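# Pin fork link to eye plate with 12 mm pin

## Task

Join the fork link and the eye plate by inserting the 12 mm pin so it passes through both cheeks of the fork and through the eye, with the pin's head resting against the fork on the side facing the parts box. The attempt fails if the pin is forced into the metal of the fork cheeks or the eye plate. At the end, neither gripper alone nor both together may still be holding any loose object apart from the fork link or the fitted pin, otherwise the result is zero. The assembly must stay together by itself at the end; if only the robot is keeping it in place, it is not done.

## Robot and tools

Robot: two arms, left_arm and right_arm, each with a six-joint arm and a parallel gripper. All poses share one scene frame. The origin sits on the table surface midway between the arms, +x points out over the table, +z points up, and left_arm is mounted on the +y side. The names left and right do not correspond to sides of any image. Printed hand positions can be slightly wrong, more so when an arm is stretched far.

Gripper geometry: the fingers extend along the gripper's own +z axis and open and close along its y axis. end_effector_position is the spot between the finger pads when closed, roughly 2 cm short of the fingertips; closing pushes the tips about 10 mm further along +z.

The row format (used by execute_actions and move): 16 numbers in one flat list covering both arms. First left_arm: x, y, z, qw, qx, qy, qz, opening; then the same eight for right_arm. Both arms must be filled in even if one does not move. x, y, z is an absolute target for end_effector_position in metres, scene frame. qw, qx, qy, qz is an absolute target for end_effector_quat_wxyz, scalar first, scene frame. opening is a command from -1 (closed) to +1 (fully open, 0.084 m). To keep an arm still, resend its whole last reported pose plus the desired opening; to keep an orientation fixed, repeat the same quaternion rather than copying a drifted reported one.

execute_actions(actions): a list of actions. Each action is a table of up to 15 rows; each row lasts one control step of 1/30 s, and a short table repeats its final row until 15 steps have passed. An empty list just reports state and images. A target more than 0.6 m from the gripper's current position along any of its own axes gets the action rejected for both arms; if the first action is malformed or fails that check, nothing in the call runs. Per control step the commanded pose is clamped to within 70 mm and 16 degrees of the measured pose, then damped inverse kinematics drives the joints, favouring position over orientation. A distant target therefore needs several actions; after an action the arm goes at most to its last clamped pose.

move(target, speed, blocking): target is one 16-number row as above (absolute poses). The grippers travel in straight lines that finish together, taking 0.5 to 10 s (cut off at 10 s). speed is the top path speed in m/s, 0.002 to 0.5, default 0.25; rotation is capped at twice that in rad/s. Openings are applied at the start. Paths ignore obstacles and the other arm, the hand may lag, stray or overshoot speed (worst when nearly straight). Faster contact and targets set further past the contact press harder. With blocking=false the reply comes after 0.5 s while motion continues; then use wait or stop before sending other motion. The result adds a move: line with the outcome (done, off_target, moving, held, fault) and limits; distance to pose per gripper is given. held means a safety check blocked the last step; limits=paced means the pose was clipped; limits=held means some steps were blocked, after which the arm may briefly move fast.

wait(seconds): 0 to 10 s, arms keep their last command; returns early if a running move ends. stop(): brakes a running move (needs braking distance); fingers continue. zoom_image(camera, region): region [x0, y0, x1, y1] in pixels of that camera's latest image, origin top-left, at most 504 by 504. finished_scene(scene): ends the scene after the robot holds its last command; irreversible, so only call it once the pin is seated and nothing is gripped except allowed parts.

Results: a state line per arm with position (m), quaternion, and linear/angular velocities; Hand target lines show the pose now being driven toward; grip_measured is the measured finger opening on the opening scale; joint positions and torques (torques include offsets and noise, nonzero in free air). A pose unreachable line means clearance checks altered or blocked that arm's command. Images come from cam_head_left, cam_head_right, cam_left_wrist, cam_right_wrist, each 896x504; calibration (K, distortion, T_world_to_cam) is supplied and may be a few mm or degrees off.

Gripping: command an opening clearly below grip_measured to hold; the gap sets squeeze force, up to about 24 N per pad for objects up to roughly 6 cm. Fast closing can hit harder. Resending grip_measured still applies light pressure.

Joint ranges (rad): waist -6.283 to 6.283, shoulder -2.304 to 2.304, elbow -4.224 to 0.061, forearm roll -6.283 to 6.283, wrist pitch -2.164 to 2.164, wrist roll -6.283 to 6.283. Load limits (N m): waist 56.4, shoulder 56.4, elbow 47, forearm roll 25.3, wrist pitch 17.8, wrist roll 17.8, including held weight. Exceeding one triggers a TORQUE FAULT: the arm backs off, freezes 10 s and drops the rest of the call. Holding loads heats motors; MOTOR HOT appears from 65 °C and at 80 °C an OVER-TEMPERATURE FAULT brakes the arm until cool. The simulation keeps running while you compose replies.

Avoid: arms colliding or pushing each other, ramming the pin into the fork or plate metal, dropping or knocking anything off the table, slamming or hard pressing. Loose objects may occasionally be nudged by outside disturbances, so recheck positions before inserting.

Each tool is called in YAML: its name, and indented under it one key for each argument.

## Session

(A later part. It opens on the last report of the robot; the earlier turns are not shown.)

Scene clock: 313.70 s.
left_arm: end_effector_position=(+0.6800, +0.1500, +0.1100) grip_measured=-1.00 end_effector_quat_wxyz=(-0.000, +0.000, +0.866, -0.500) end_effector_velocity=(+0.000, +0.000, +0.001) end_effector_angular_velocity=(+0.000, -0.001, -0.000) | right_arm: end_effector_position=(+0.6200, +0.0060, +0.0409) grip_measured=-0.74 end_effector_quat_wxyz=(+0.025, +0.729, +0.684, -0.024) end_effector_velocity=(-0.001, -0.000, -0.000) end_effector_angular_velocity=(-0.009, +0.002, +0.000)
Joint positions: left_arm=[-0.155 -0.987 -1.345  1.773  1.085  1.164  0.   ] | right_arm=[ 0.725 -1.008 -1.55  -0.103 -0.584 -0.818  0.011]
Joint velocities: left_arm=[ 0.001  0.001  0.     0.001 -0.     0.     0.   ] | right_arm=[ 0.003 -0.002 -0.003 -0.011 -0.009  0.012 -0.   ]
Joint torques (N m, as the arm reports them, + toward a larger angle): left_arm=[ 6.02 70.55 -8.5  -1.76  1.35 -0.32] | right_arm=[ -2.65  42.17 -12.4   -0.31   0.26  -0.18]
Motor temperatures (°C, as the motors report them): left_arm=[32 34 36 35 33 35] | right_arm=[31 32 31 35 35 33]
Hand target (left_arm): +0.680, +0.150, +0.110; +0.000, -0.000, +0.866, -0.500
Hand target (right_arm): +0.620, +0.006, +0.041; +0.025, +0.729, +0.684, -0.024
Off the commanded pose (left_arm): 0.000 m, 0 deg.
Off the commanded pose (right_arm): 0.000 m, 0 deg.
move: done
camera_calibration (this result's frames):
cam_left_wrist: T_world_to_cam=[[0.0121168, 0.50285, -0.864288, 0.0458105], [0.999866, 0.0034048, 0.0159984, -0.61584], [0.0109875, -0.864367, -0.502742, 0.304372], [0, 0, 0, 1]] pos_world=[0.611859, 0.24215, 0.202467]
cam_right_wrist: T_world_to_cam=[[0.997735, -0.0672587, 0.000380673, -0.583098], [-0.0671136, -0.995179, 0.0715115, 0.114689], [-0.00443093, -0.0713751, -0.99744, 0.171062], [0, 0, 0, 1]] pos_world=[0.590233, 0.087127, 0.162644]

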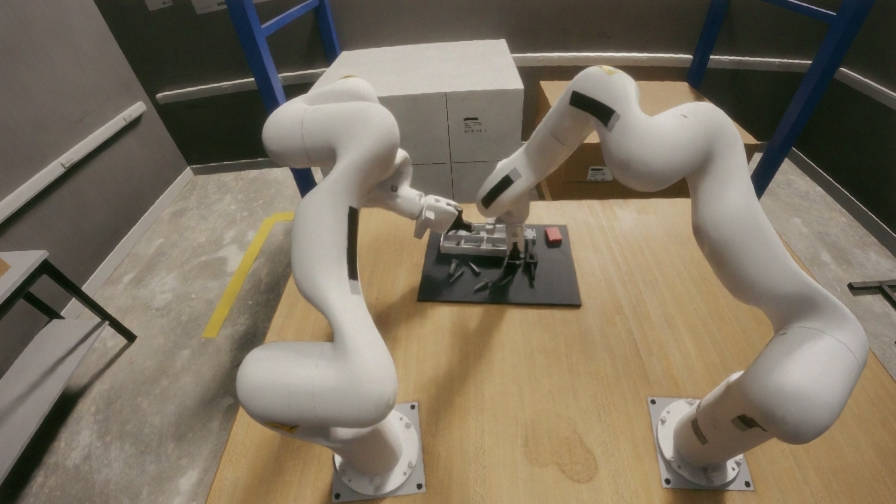

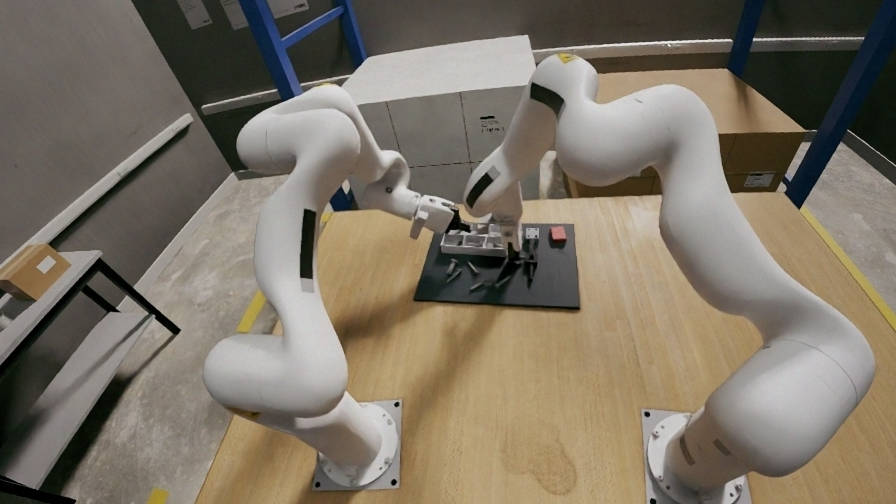

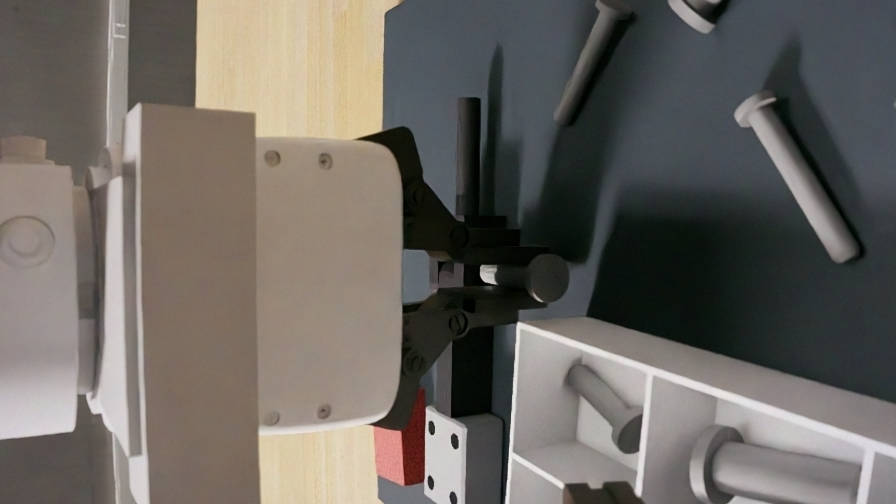

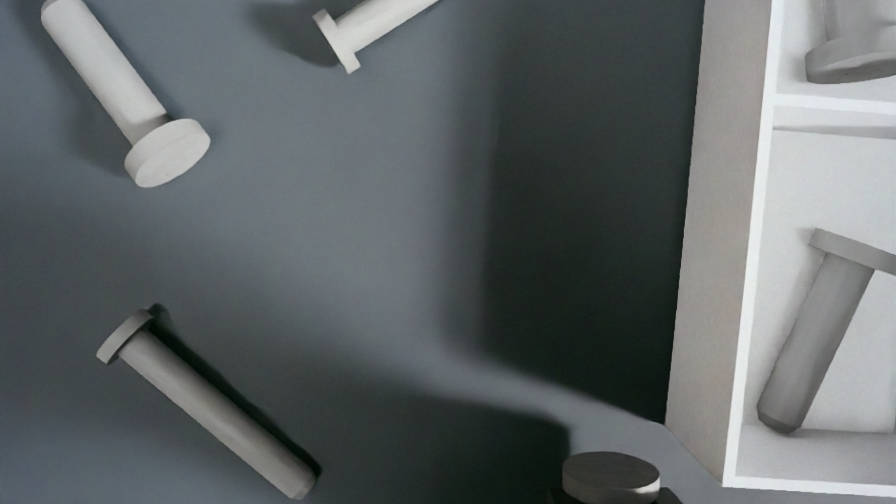

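move:
  target: [0.68,0.15,0.11,0,0,0.866,-0.5,-1,0.620,-0.008,0.040,0.0255,0.729,0.684,-0.024,-1]
  speed: 0.004

zoom_image:
  camera: "cam_left_wrist"
  region: [410,200,570,340]

Scene clock: 322.90 s.
left_arm: end_effector_position=(+0.6800, +0.1500, +0.1100) grip_measured=-1.00 end_effector_quat_wxyz=(-0.000, -0.000, +0.866, -0.500) end_effector_velocity=(+0.000, +0.000, -0.000) end_effector_angular_velocity=(+0.000, +0.000, +0.001) | right_arm: end_effector_position=(+0.6200, -0.0077, +0.0401) grip_measured=-0.74 end_effector_quat_wxyz=(+0.025, +0.729, +0.684, -0.024) end_effector_velocity=(-0.000, +0.001, +0.000) end_effector_angular_velocity=(+0.001, -0.001, +0.002)
Joint positions: left_arm=[-0.155 -0.987 -1.345  1.773  1.085  1.164  0.   ] | right_arm=[ 0.709 -0.993 -1.52  -0.108 -0.568 -0.829  0.011]
Joint velocities: left_arm=[ 0.    -0.001  0.    -0.001 -0.001  0.     0.   ] | right_arm=[ 0.001  0.001  0.001  0.     0.002 -0.001 -0.   ]
Joint torques (N m, as the arm reports them, + toward a larger angle): left_arm=[ 6.   69.26 -8.11 -1.71  1.35 -0.23] | right_arm=[-12.38  39.19  -9.01  -4.37  -1.76  -0.35]
Motor temperatures (°C, as the motors report them): left_arm=[32 34 36 35 33 35] | right_arm=[31 32 31 35 35 33]
Hand target (left_arm): +0.680, +0.150, +0.110; +0.000, -0.000, +0.866, -0.500
Hand target (right_arm): +0.620, -0.008, +0.040; +0.025, +0.729, +0.684, -0.024
Off the commanded pose (left_arm): 0.000 m, 0 deg.
Off the commanded pose (right_arm): 0.000 m, 0 deg.
move: done
camera_calibration (this result's frames):
cam_left_wrist: T_world_to_cam=[[0.0121167, 0.502851, -0.864288, 0.0458104], [0.999866, 0.0034049, 0.0159985, -0.61584], [0.0109877, -0.864367, -0.502742, 0.304372], [0, 0, 0, 1]] pos_world=[0.611859, 0.24215, 0.202467]
cam_right_wrist: T_world_to_cam=[[0.997726, -0.0674036, 0.000538827, -0.583981], [-0.0672667, -0.995123, 0.0721508, 0.101129], [-0.00432702, -0.0720229, -0.997394, 0.169191], [0, 0, 0, 1]] pos_world=[0.590188, 0.0734593, 0.161768]

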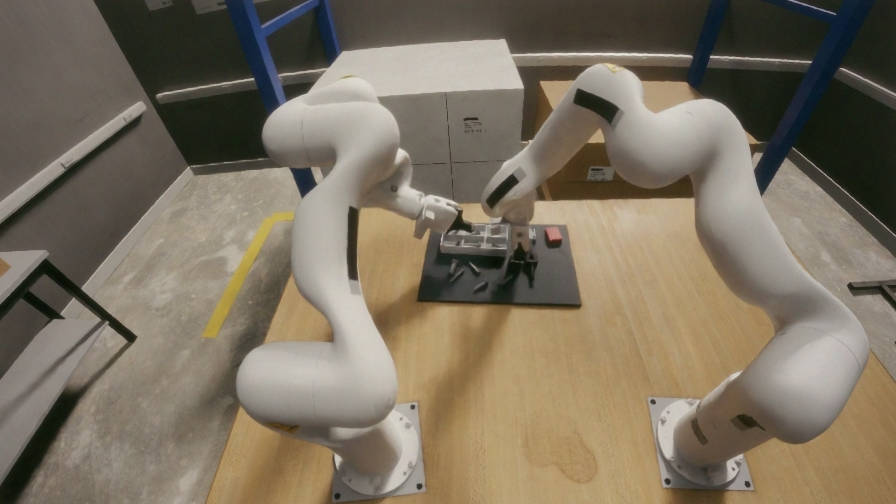

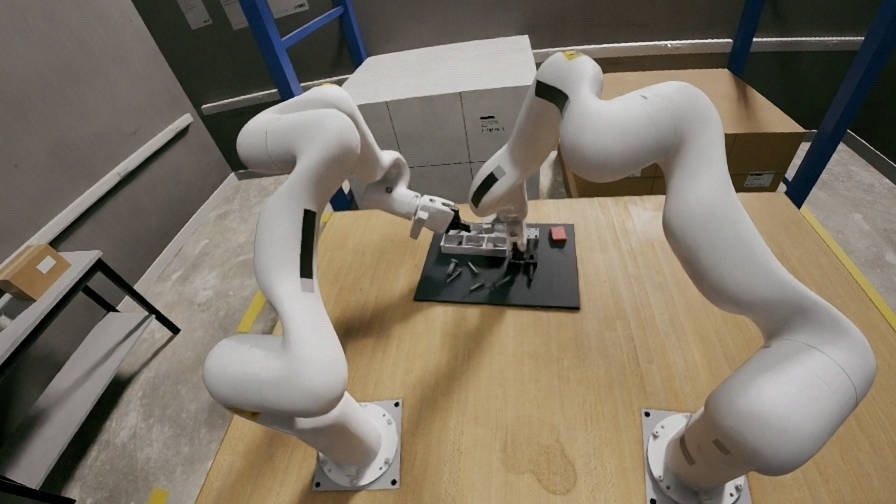

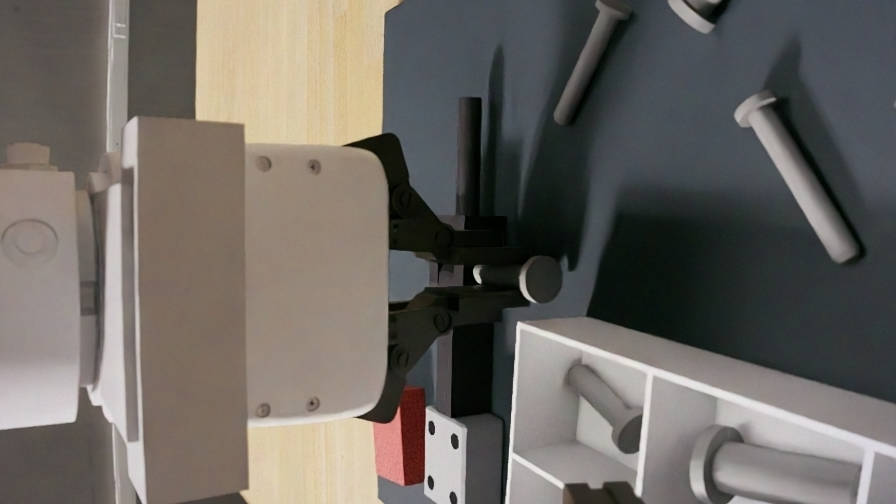

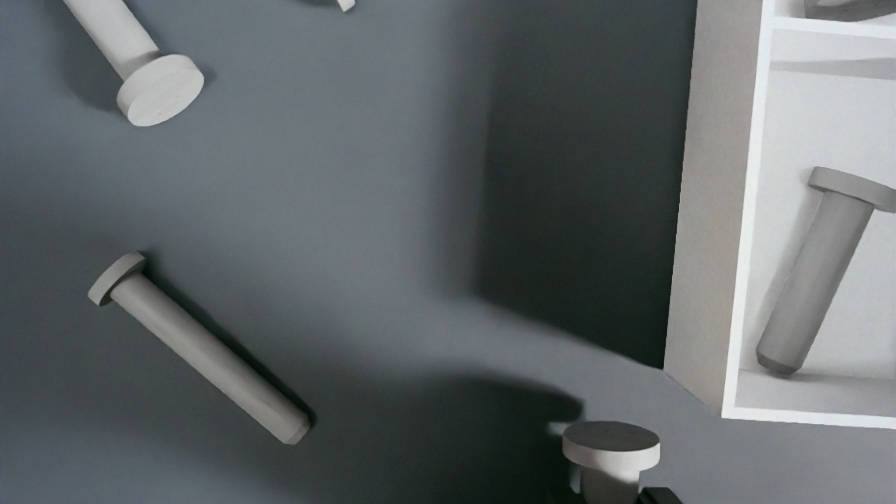

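Region (410, 200, 570, 340) of cam_left_wrist's 896x504 image, scaled by 3.150, with more detail than that image has; it fills the top 441 rows of this view, and the rest is white.

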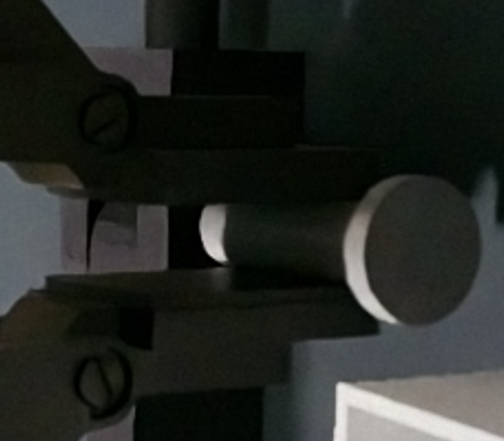

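move:
  target: [0.68,0.15,0.11,0,0,0.866,-0.5,-1,0.620,0.001,0.0375,0.0255,0.729,0.684,-0.024,-1]
  speed: 0.01

move:
  target: [0.68,0.15,0.11,0,0,0.866,-0.5,-1,0.620,-0.010,0.0375,0.0255,0.729,0.684,-0.024,-1]
  speed: 0.004

zoom_image:
  camera: "cam_left_wrist"
  region: [410,200,570,340]

Scene clock: 326.00 s.
left_arm: end_effector_position=(+0.6800, +0.1500, +0.1100) grip_measured=-1.00 end_effector_quat_wxyz=(-0.000, +0.000, +0.866, -0.500) end_effector_velocity=(-0.000, -0.000, -0.000) end_effector_angular_velocity=(+0.000, -0.000, -0.000) | right_arm: end_effector_position=(+0.6200, +0.0008, +0.0375) grip_measured=-0.74 end_effector_quat_wxyz=(+0.025, +0.729, +0.684, -0.024) end_effector_velocity=(-0.000, +0.002, -0.001) end_effector_angular_velocity=(-0.001, +0.001, +0.001)
Joint positions: left_arm=[-0.155 -0.987 -1.345  1.773  1.085  1.164  0.   ] | right_arm=[ 0.719 -1.008 -1.54  -0.107 -0.575 -0.82   0.011]
Joint velocities: left_arm=[-0. -0. -0. -0. -0. -0.  0.] | right_arm=[ 0.003 -0.003 -0.004 -0.    -0.002  0.001  0.   ]
Joint torques (N m, as the arm reports them, + toward a larger angle): left_arm=[ 6.16 70.07 -8.76 -1.75  1.34 -0.31] | right_arm=[  0.1   44.62 -12.85  -1.53   0.47  -0.12]
Motor temperatures (°C, as the motors report them): left_arm=[32 34 36 35 33 35] | right_arm=[31 32 31 35 35 33]
Hand target (left_arm): +0.680, +0.150, +0.110; +0.000, +0.000, +0.866, -0.500
Hand target (right_arm): +0.620, +0.001, +0.037; +0.026, +0.729, +0.684, -0.024
Off the commanded pose (left_arm): 0.000 m, 0 deg.
Off the commanded pose (right_arm): 0.000 m, 0 deg.
move: done
camera_calibration (this result's frames):
cam_left_wrist: T_world_to_cam=[[0.0121169, 0.502851, -0.864288, 0.0458104], [0.999866, 0.00340477, 0.0159986, -0.61584], [0.0109876, -0.864367, -0.502742, 0.304372], [0, 0, 0, 1]] pos_world=[0.611858, 0.24215, 0.202467]
cam_right_wrist: T_world_to_cam=[[0.997723, -0.0674401, 0.000392668, -0.583434], [-0.0672914, -0.995101, 0.0724299, 0.109833], [-0.00449393, -0.0722914, -0.997373, 0.167353], [0, 0, 0, 1]] pos_world=[0.590248, 0.0820464, 0.159187]

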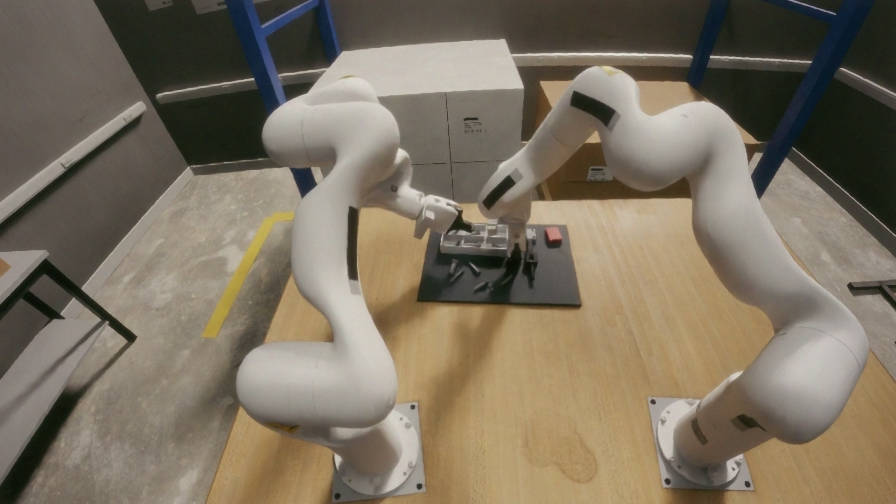

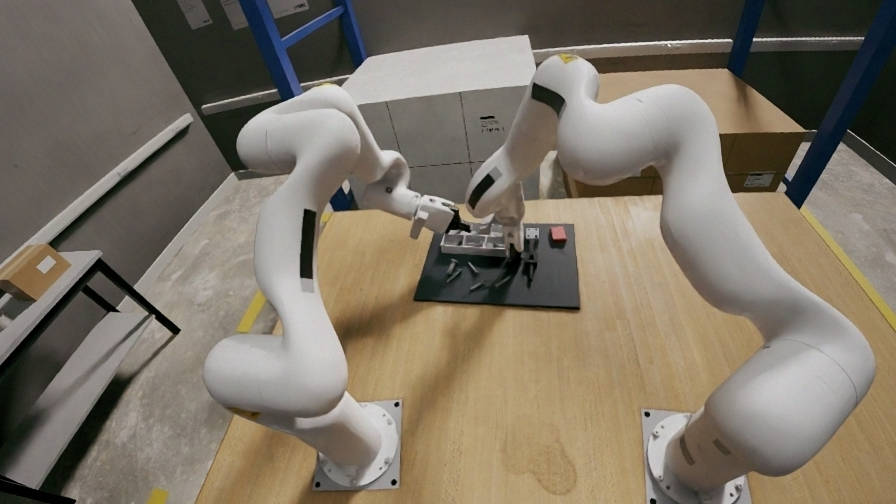

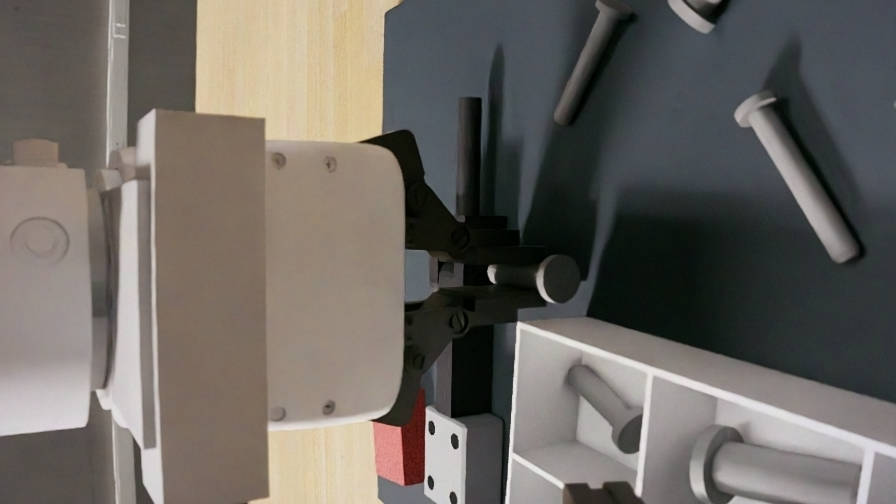

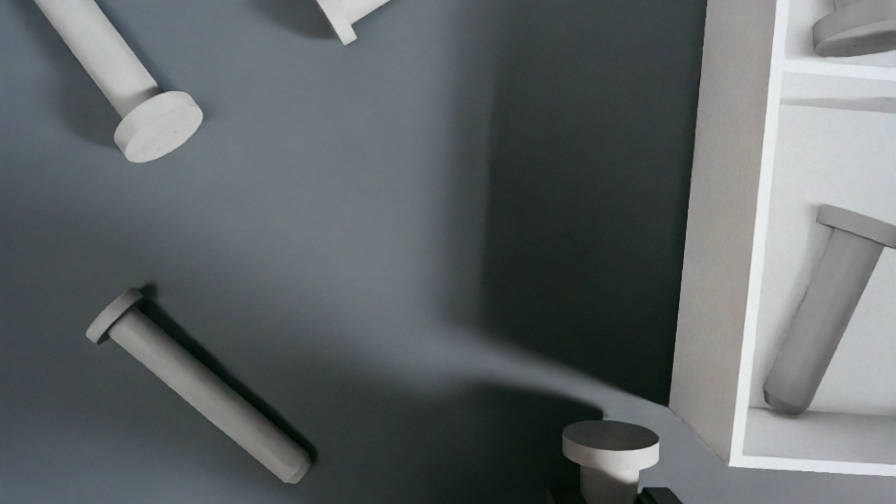

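Scene clock: 328.93 s.
left_arm: end_effector_position=(+0.6800, +0.1500, +0.1100) grip_measured=-1.00 end_effector_quat_wxyz=(-0.000, +0.000, +0.866, -0.500) end_effector_velocity=(-0.000, -0.000, -0.001) end_effector_angular_velocity=(-0.001, +0.001, -0.000) | right_arm: end_effector_position=(+0.6201, -0.0096, +0.0378) grip_measured=-0.74 end_effector_quat_wxyz=(+0.025, +0.729, +0.684, -0.024) end_effector_velocity=(-0.001, -0.002, -0.000) end_effector_angular_velocity=(-0.002, +0.003, -0.000)
Joint positions: left_arm=[-0.155 -0.987 -1.345  1.773  1.085  1.164  0.   ] | right_arm=[ 0.706 -0.995 -1.517 -0.109 -0.562 -0.83   0.011]
Joint velocities: left_arm=[-0.001 -0.001 -0.    -0.001  0.    -0.     0.   ] | right_arm=[-0.002  0.001  0.003 -0.    -0.001 -0.002  0.   ]
Joint torques (N m, as the arm reports them, + toward a larger angle): left_arm=[ 6.42 69.85 -8.65 -1.75  1.34 -0.31] | right_arm=[-10.32  42.17 -10.76  -5.37  -1.06  -0.57]
Motor temperatures (°C, as the motors report them): left_arm=[32 34 36 35 33 35] | right_arm=[31 32 31 35 35 33]
Hand target (left_arm): +0.680, +0.150, +0.110; +0.000, -0.000, +0.866, -0.500
Hand target (right_arm): +0.620, -0.010, +0.038; +0.025, +0.729, +0.684, -0.024
Off the commanded pose (left_arm): 0.000 m, 0 deg.
Off the commanded pose (right_arm): 0.000 m, 0 deg.
move: done
camera_calibration (this result's frames):
cam_left_wrist: T_world_to_cam=[[0.0121169, 0.502851, -0.864288, 0.0458104], [0.999866, 0.00340478, 0.0159986, -0.61584], [0.0109876, -0.864367, -0.502742, 0.304372], [0, 0, 0, 1]] pos_world=[0.611859, 0.24215, 0.202467]
cam_right_wrist: T_world_to_cam=[[0.997725, -0.0674136, 0.000787873, -0.584246], [-0.0672954, -0.995134, 0.0719709, 0.0994318], [-0.00406778, -0.0718601, -0.997406, 0.166585], [0, 0, 0, 1]] pos_world=[0.590286, 0.0715327, 0.159457]

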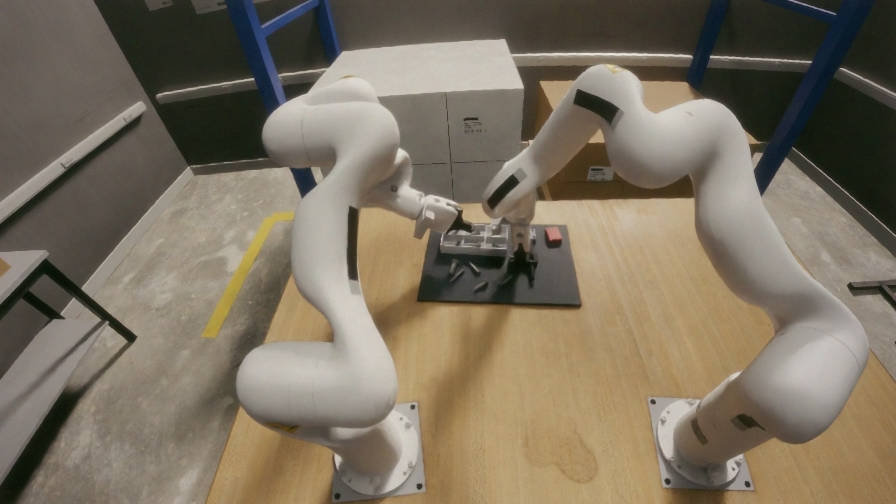

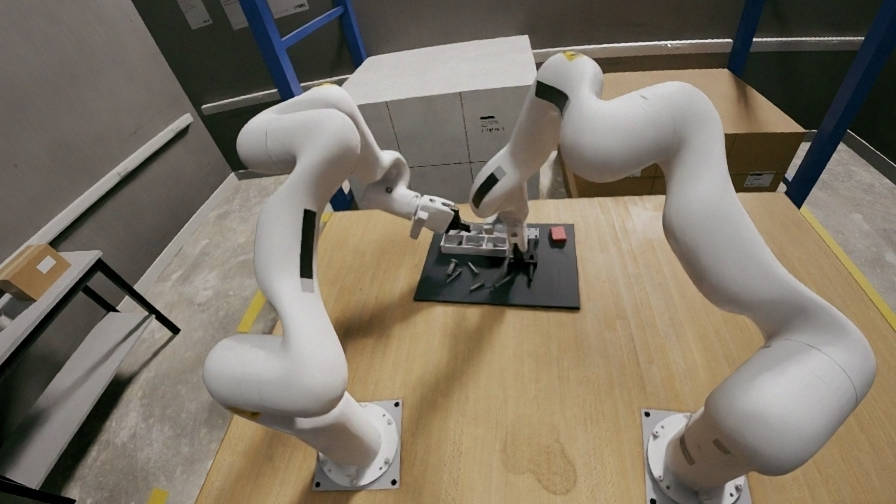

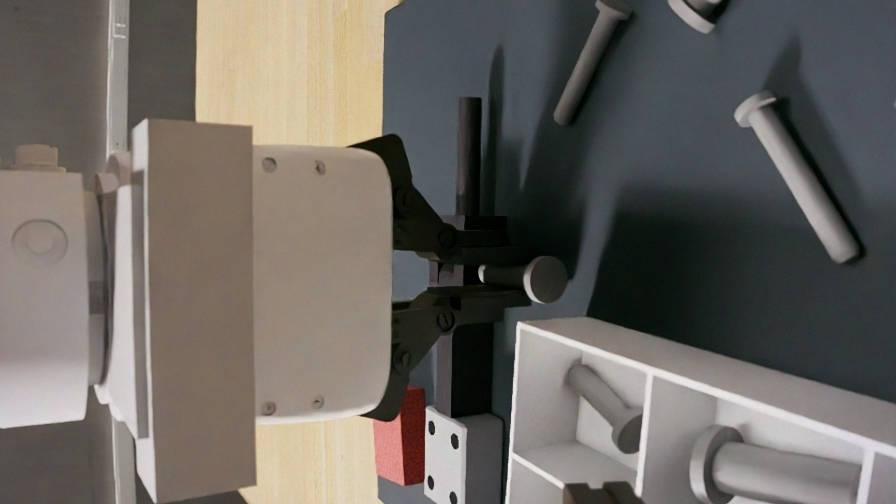

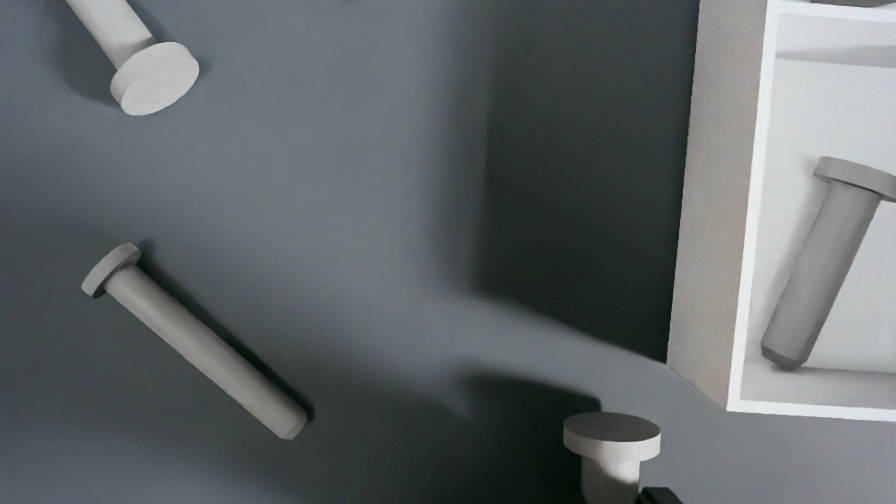

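Region (410, 200, 570, 340) of cam_left_wrist's 896x504 image, scaled by 3.150, with more detail than that image has; it fills the top 441 rows of this view, and the rest is white.

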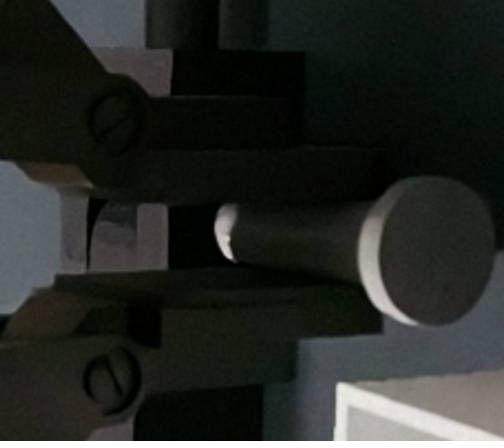

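move:
  target: [0.68,0.15,0.11,0,0,0.866,-0.5,-1,0.620,0.004,0.0375,0.0255,0.729,0.684,-0.024,-1]
  speed: 0.02

move:
  target: [0.68,0.15,0.11,0,0,0.866,-0.5,-1,0.600,-0.01,0.13,0.0255,0.729,0.684,-0.024,-1]
  speed: 0.1

zoom_image:
  camera: "cam_left_wrist"
  region: [380,180,600,360]

Scene clock: 331.57 s.
left_arm: end_effector_position=(+0.6800, +0.1500, +0.1100) grip_measured=-1.00 end_effector_quat_wxyz=(-0.000, +0.000, +0.866, -0.500) end_effector_velocity=(-0.000, -0.000, -0.000) end_effector_angular_velocity=(+0.000, +0.000, -0.000) | right_arm: end_effector_position=(+0.6200, +0.0038, +0.0375) grip_measured=-0.74 end_effector_quat_wxyz=(+0.026, +0.729, +0.684, -0.024) end_effector_velocity=(-0.001, +0.001, -0.001) end_effector_angular_velocity=(-0.001, +0.002, +0.001)
Joint positions: left_arm=[-0.155 -0.987 -1.345  1.773  1.085  1.164  0.   ] | right_arm=[ 0.723 -1.011 -1.547 -0.106 -0.578 -0.818  0.011]
Joint velocities: left_arm=[-0. -0. -0. -0. -0.  0.  0.] | right_arm=[ 0.003 -0.002 -0.002  0.    -0.002  0.002  0.   ]
Joint torques (N m, as the arm reports them, + toward a larger angle): left_arm=[ 6.38 70.03 -9.05 -1.62  1.34 -0.29] | right_arm=[ -0.76  43.32 -14.08  -1.47   0.11  -0.19]
Motor temperatures (°C, as the motors report them): left_arm=[32 34 36 35 33 35] | right_arm=[31 32 31 35 35 33]
Hand target (left_arm): +0.680, +0.150, +0.110; +0.000, -0.000, +0.866, -0.500
Hand target (right_arm): +0.620, +0.004, +0.037; +0.026, +0.729, +0.684, -0.024
Off the commanded pose (left_arm): 0.000 m, 0 deg.
Off the commanded pose (right_arm): 0.000 m, 0 deg.
move: done
camera_calibration (this result's frames):
cam_left_wrist: T_world_to_cam=[[0.012117, 0.50285, -0.864288, 0.0458104], [0.999866, 0.00340466, 0.0159986, -0.61584], [0.0109875, -0.864367, -0.502742, 0.304372], [0, 0, 0, 1]] pos_world=[0.611859, 0.24215, 0.202467]
cam_right_wrist: T_world_to_cam=[[0.997722, -0.0674581, 0.000394757, -0.583252], [-0.0673094, -0.995099, 0.0724429, 0.112824], [-0.00449404, -0.0723044, -0.997372, 0.167517], [0, 0, 0, 1]] pos_world=[0.590271, 0.0850378, 0.159134]

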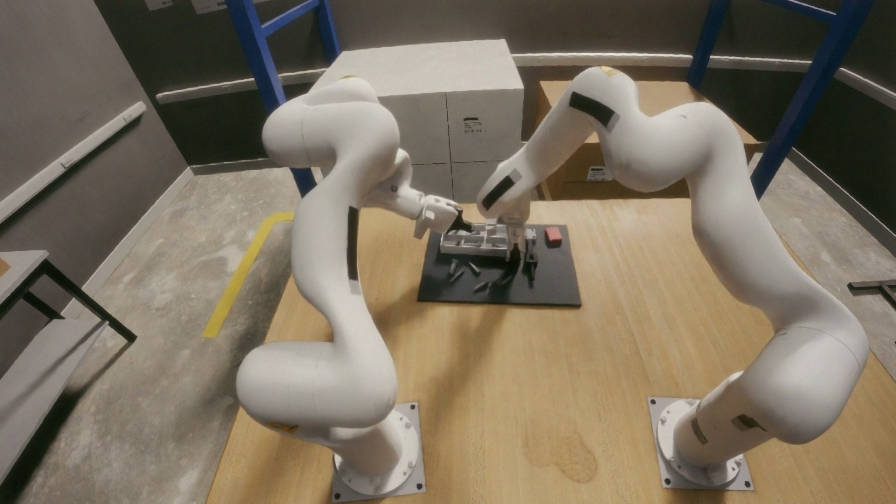

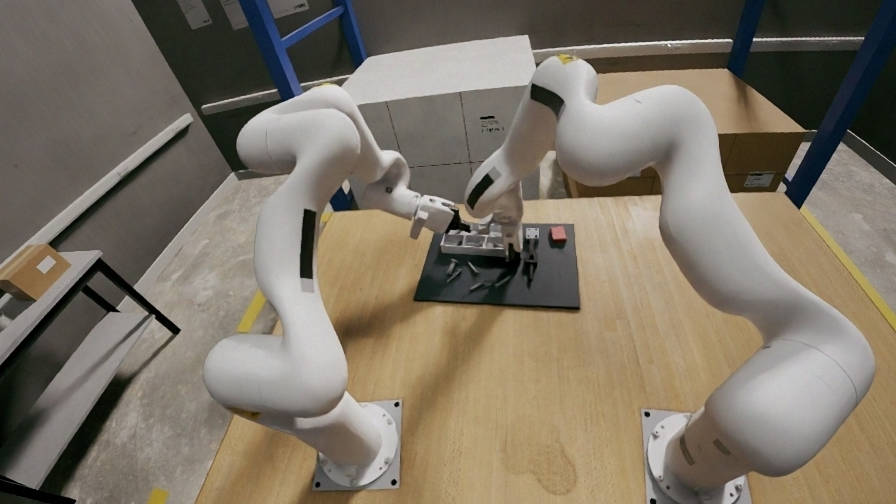

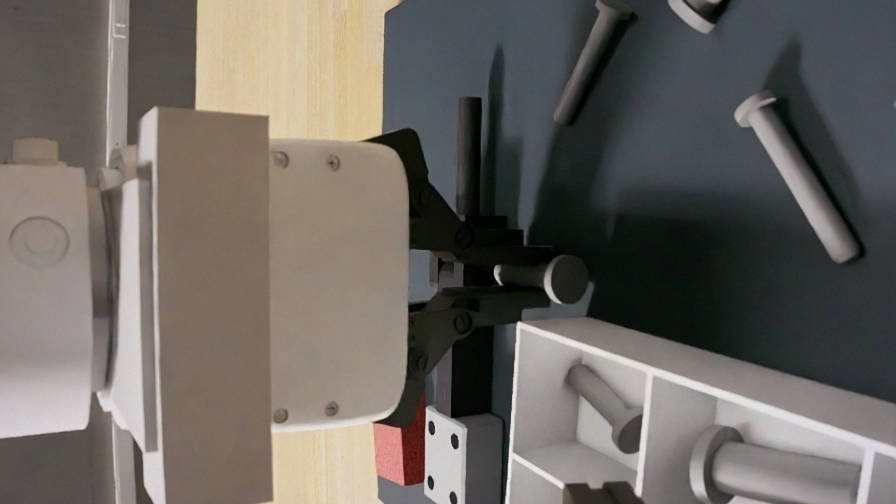

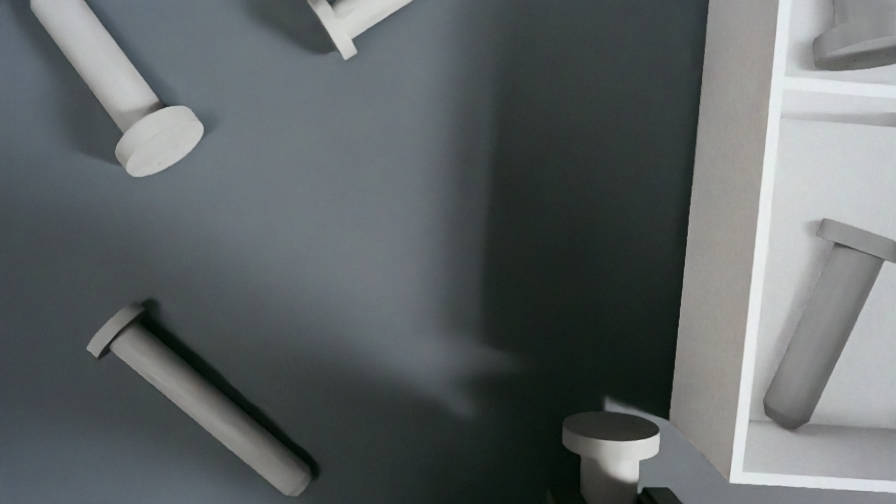

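Scene clock: 332.97 s.
left_arm: end_effector_position=(+0.6800, +0.1500, +0.1100) grip_measured=-1.00 end_effector_quat_wxyz=(-0.000, -0.000, +0.866, -0.500) end_effector_velocity=(-0.000, -0.000, -0.000) end_effector_angular_velocity=(+0.001, -0.000, -0.001) | right_arm: end_effector_position=(+0.6002, -0.0098, +0.1297) grip_measured=-0.74 end_effector_quat_wxyz=(+0.025, +0.729, +0.684, -0.024) end_effector_velocity=(-0.000, +0.000, +0.003) end_effector_angular_velocity=(+0.001, -0.001, -0.000)
Joint positions: left_arm=[-0.155 -0.987 -1.345  1.773  1.085  1.164  0.   ] | right_arm=[ 0.723 -0.812 -1.434 -0.094 -0.664 -0.833  0.011]
Joint velocities: left_arm=[-0.001  0.    -0.     0.001 -0.001 -0.     0.   ] | right_arm=[ 0.     0.005  0.001  0.001 -0.002 -0.001  0.   ]
Joint torques (N m, as the arm reports them, + toward a larger angle): left_arm=[ 6.06 70.22 -8.74 -1.62  1.32 -0.27] | right_arm=[  1.28  41.62 -13.87  -1.27   0.27  -0.24]
Motor temperatures (°C, as the motors report them): left_arm=[32 34 36 35 33 35] | right_arm=[31 32 31 35 35 33]
Hand target (left_arm): +0.680, +0.150, +0.110; +0.000, -0.000, +0.866, -0.500
Hand target (right_arm): +0.600, -0.010, +0.130; +0.025, +0.729, +0.684, -0.024
Off the commanded pose (left_arm): 0.000 m, 0 deg.
Off the commanded pose (right_arm): 0.000 m, 0 deg.
move: done
camera_calibration (this result's frames):
cam_left_wrist: T_world_to_cam=[[0.0121168, 0.50285, -0.864288, 0.0458105], [0.999866, 0.00340486, 0.0159985, -0.61584], [0.0109876, -0.864367, -0.502742, 0.304372], [0, 0, 0, 1]] pos_world=[0.611858, 0.24215, 0.202467]
cam_right_wrist: T_world_to_cam=[[0.997728, -0.067377, 0.000125122, -0.564449], [-0.0672086, -0.995099, 0.0725275, 0.0911896], [-0.00476218, -0.0723711, -0.997366, 0.258604], [0, 0, 0, 1]] pos_world=[0.570527, 0.0714273, 0.25138]

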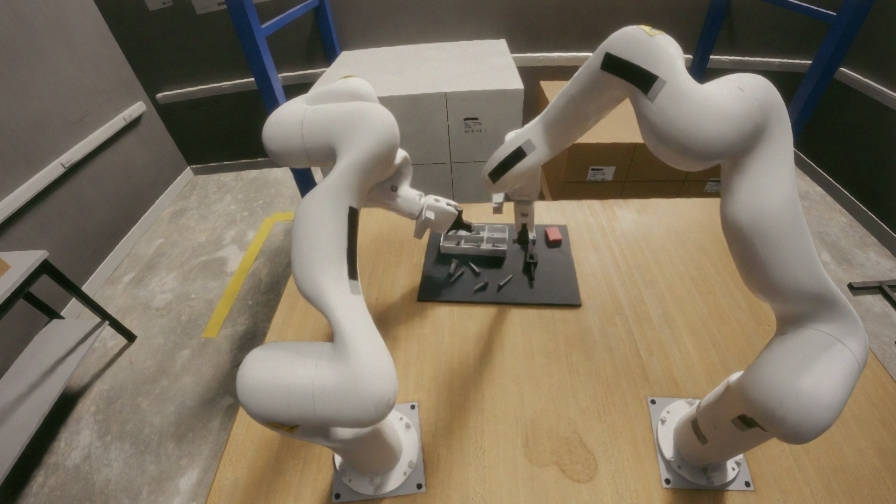

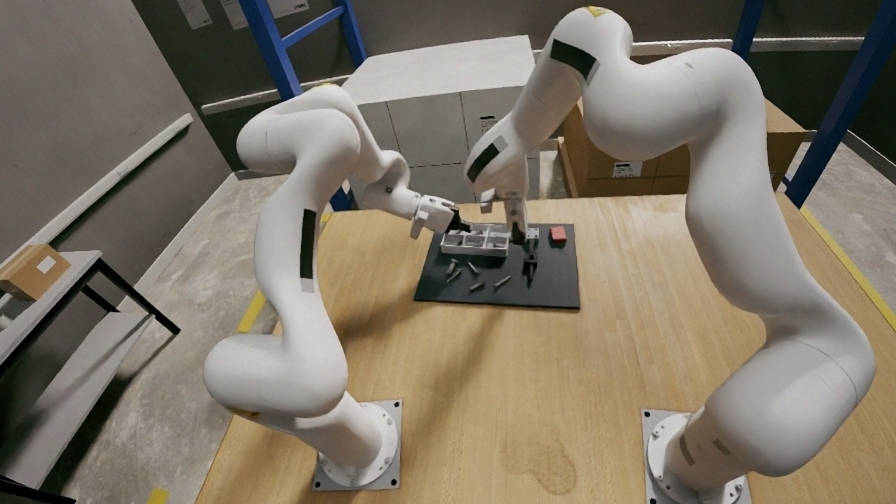

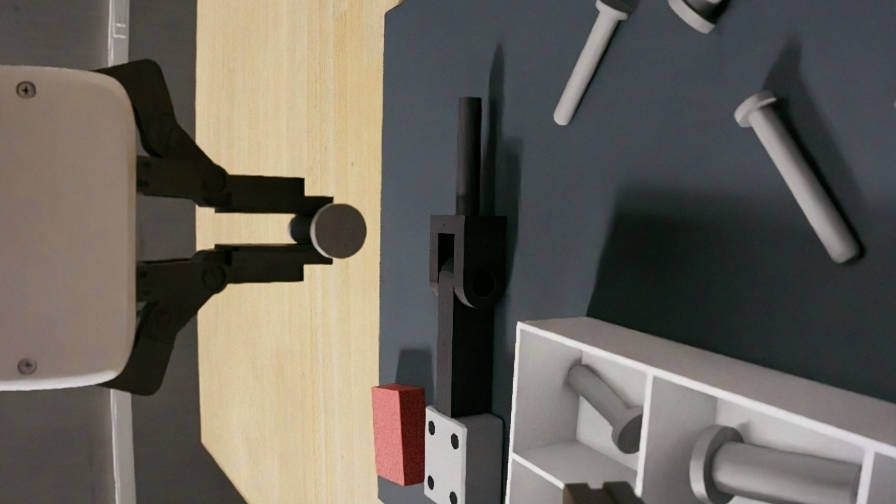

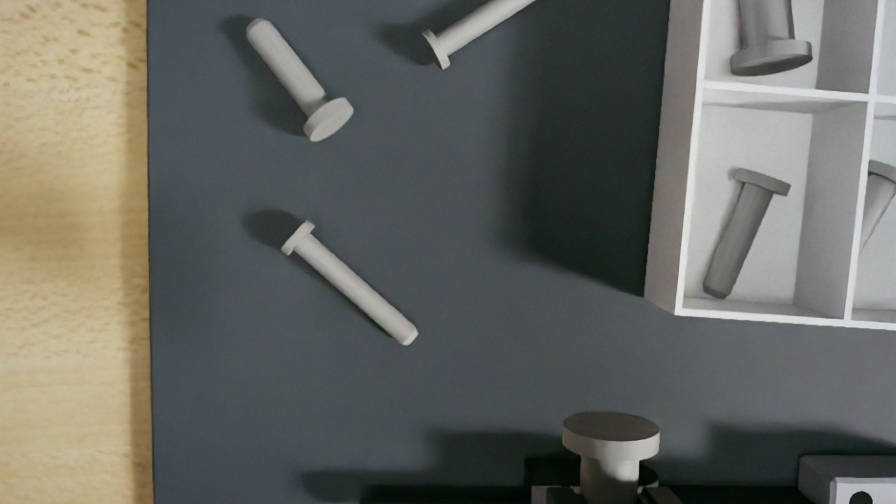

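Region (380, 180, 600, 360) of cam_left_wrist's 896x504 image, scaled by 2.291, with more detail than that image has; it fills the top 412 rows of this view, and the rest is white.

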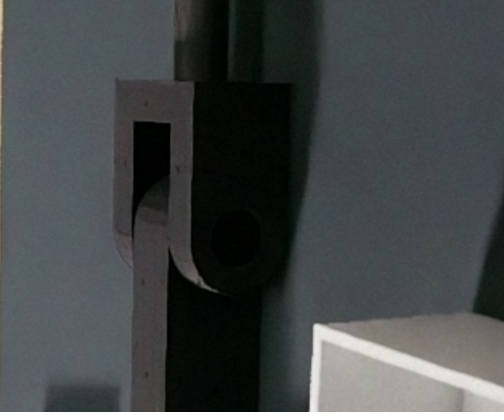

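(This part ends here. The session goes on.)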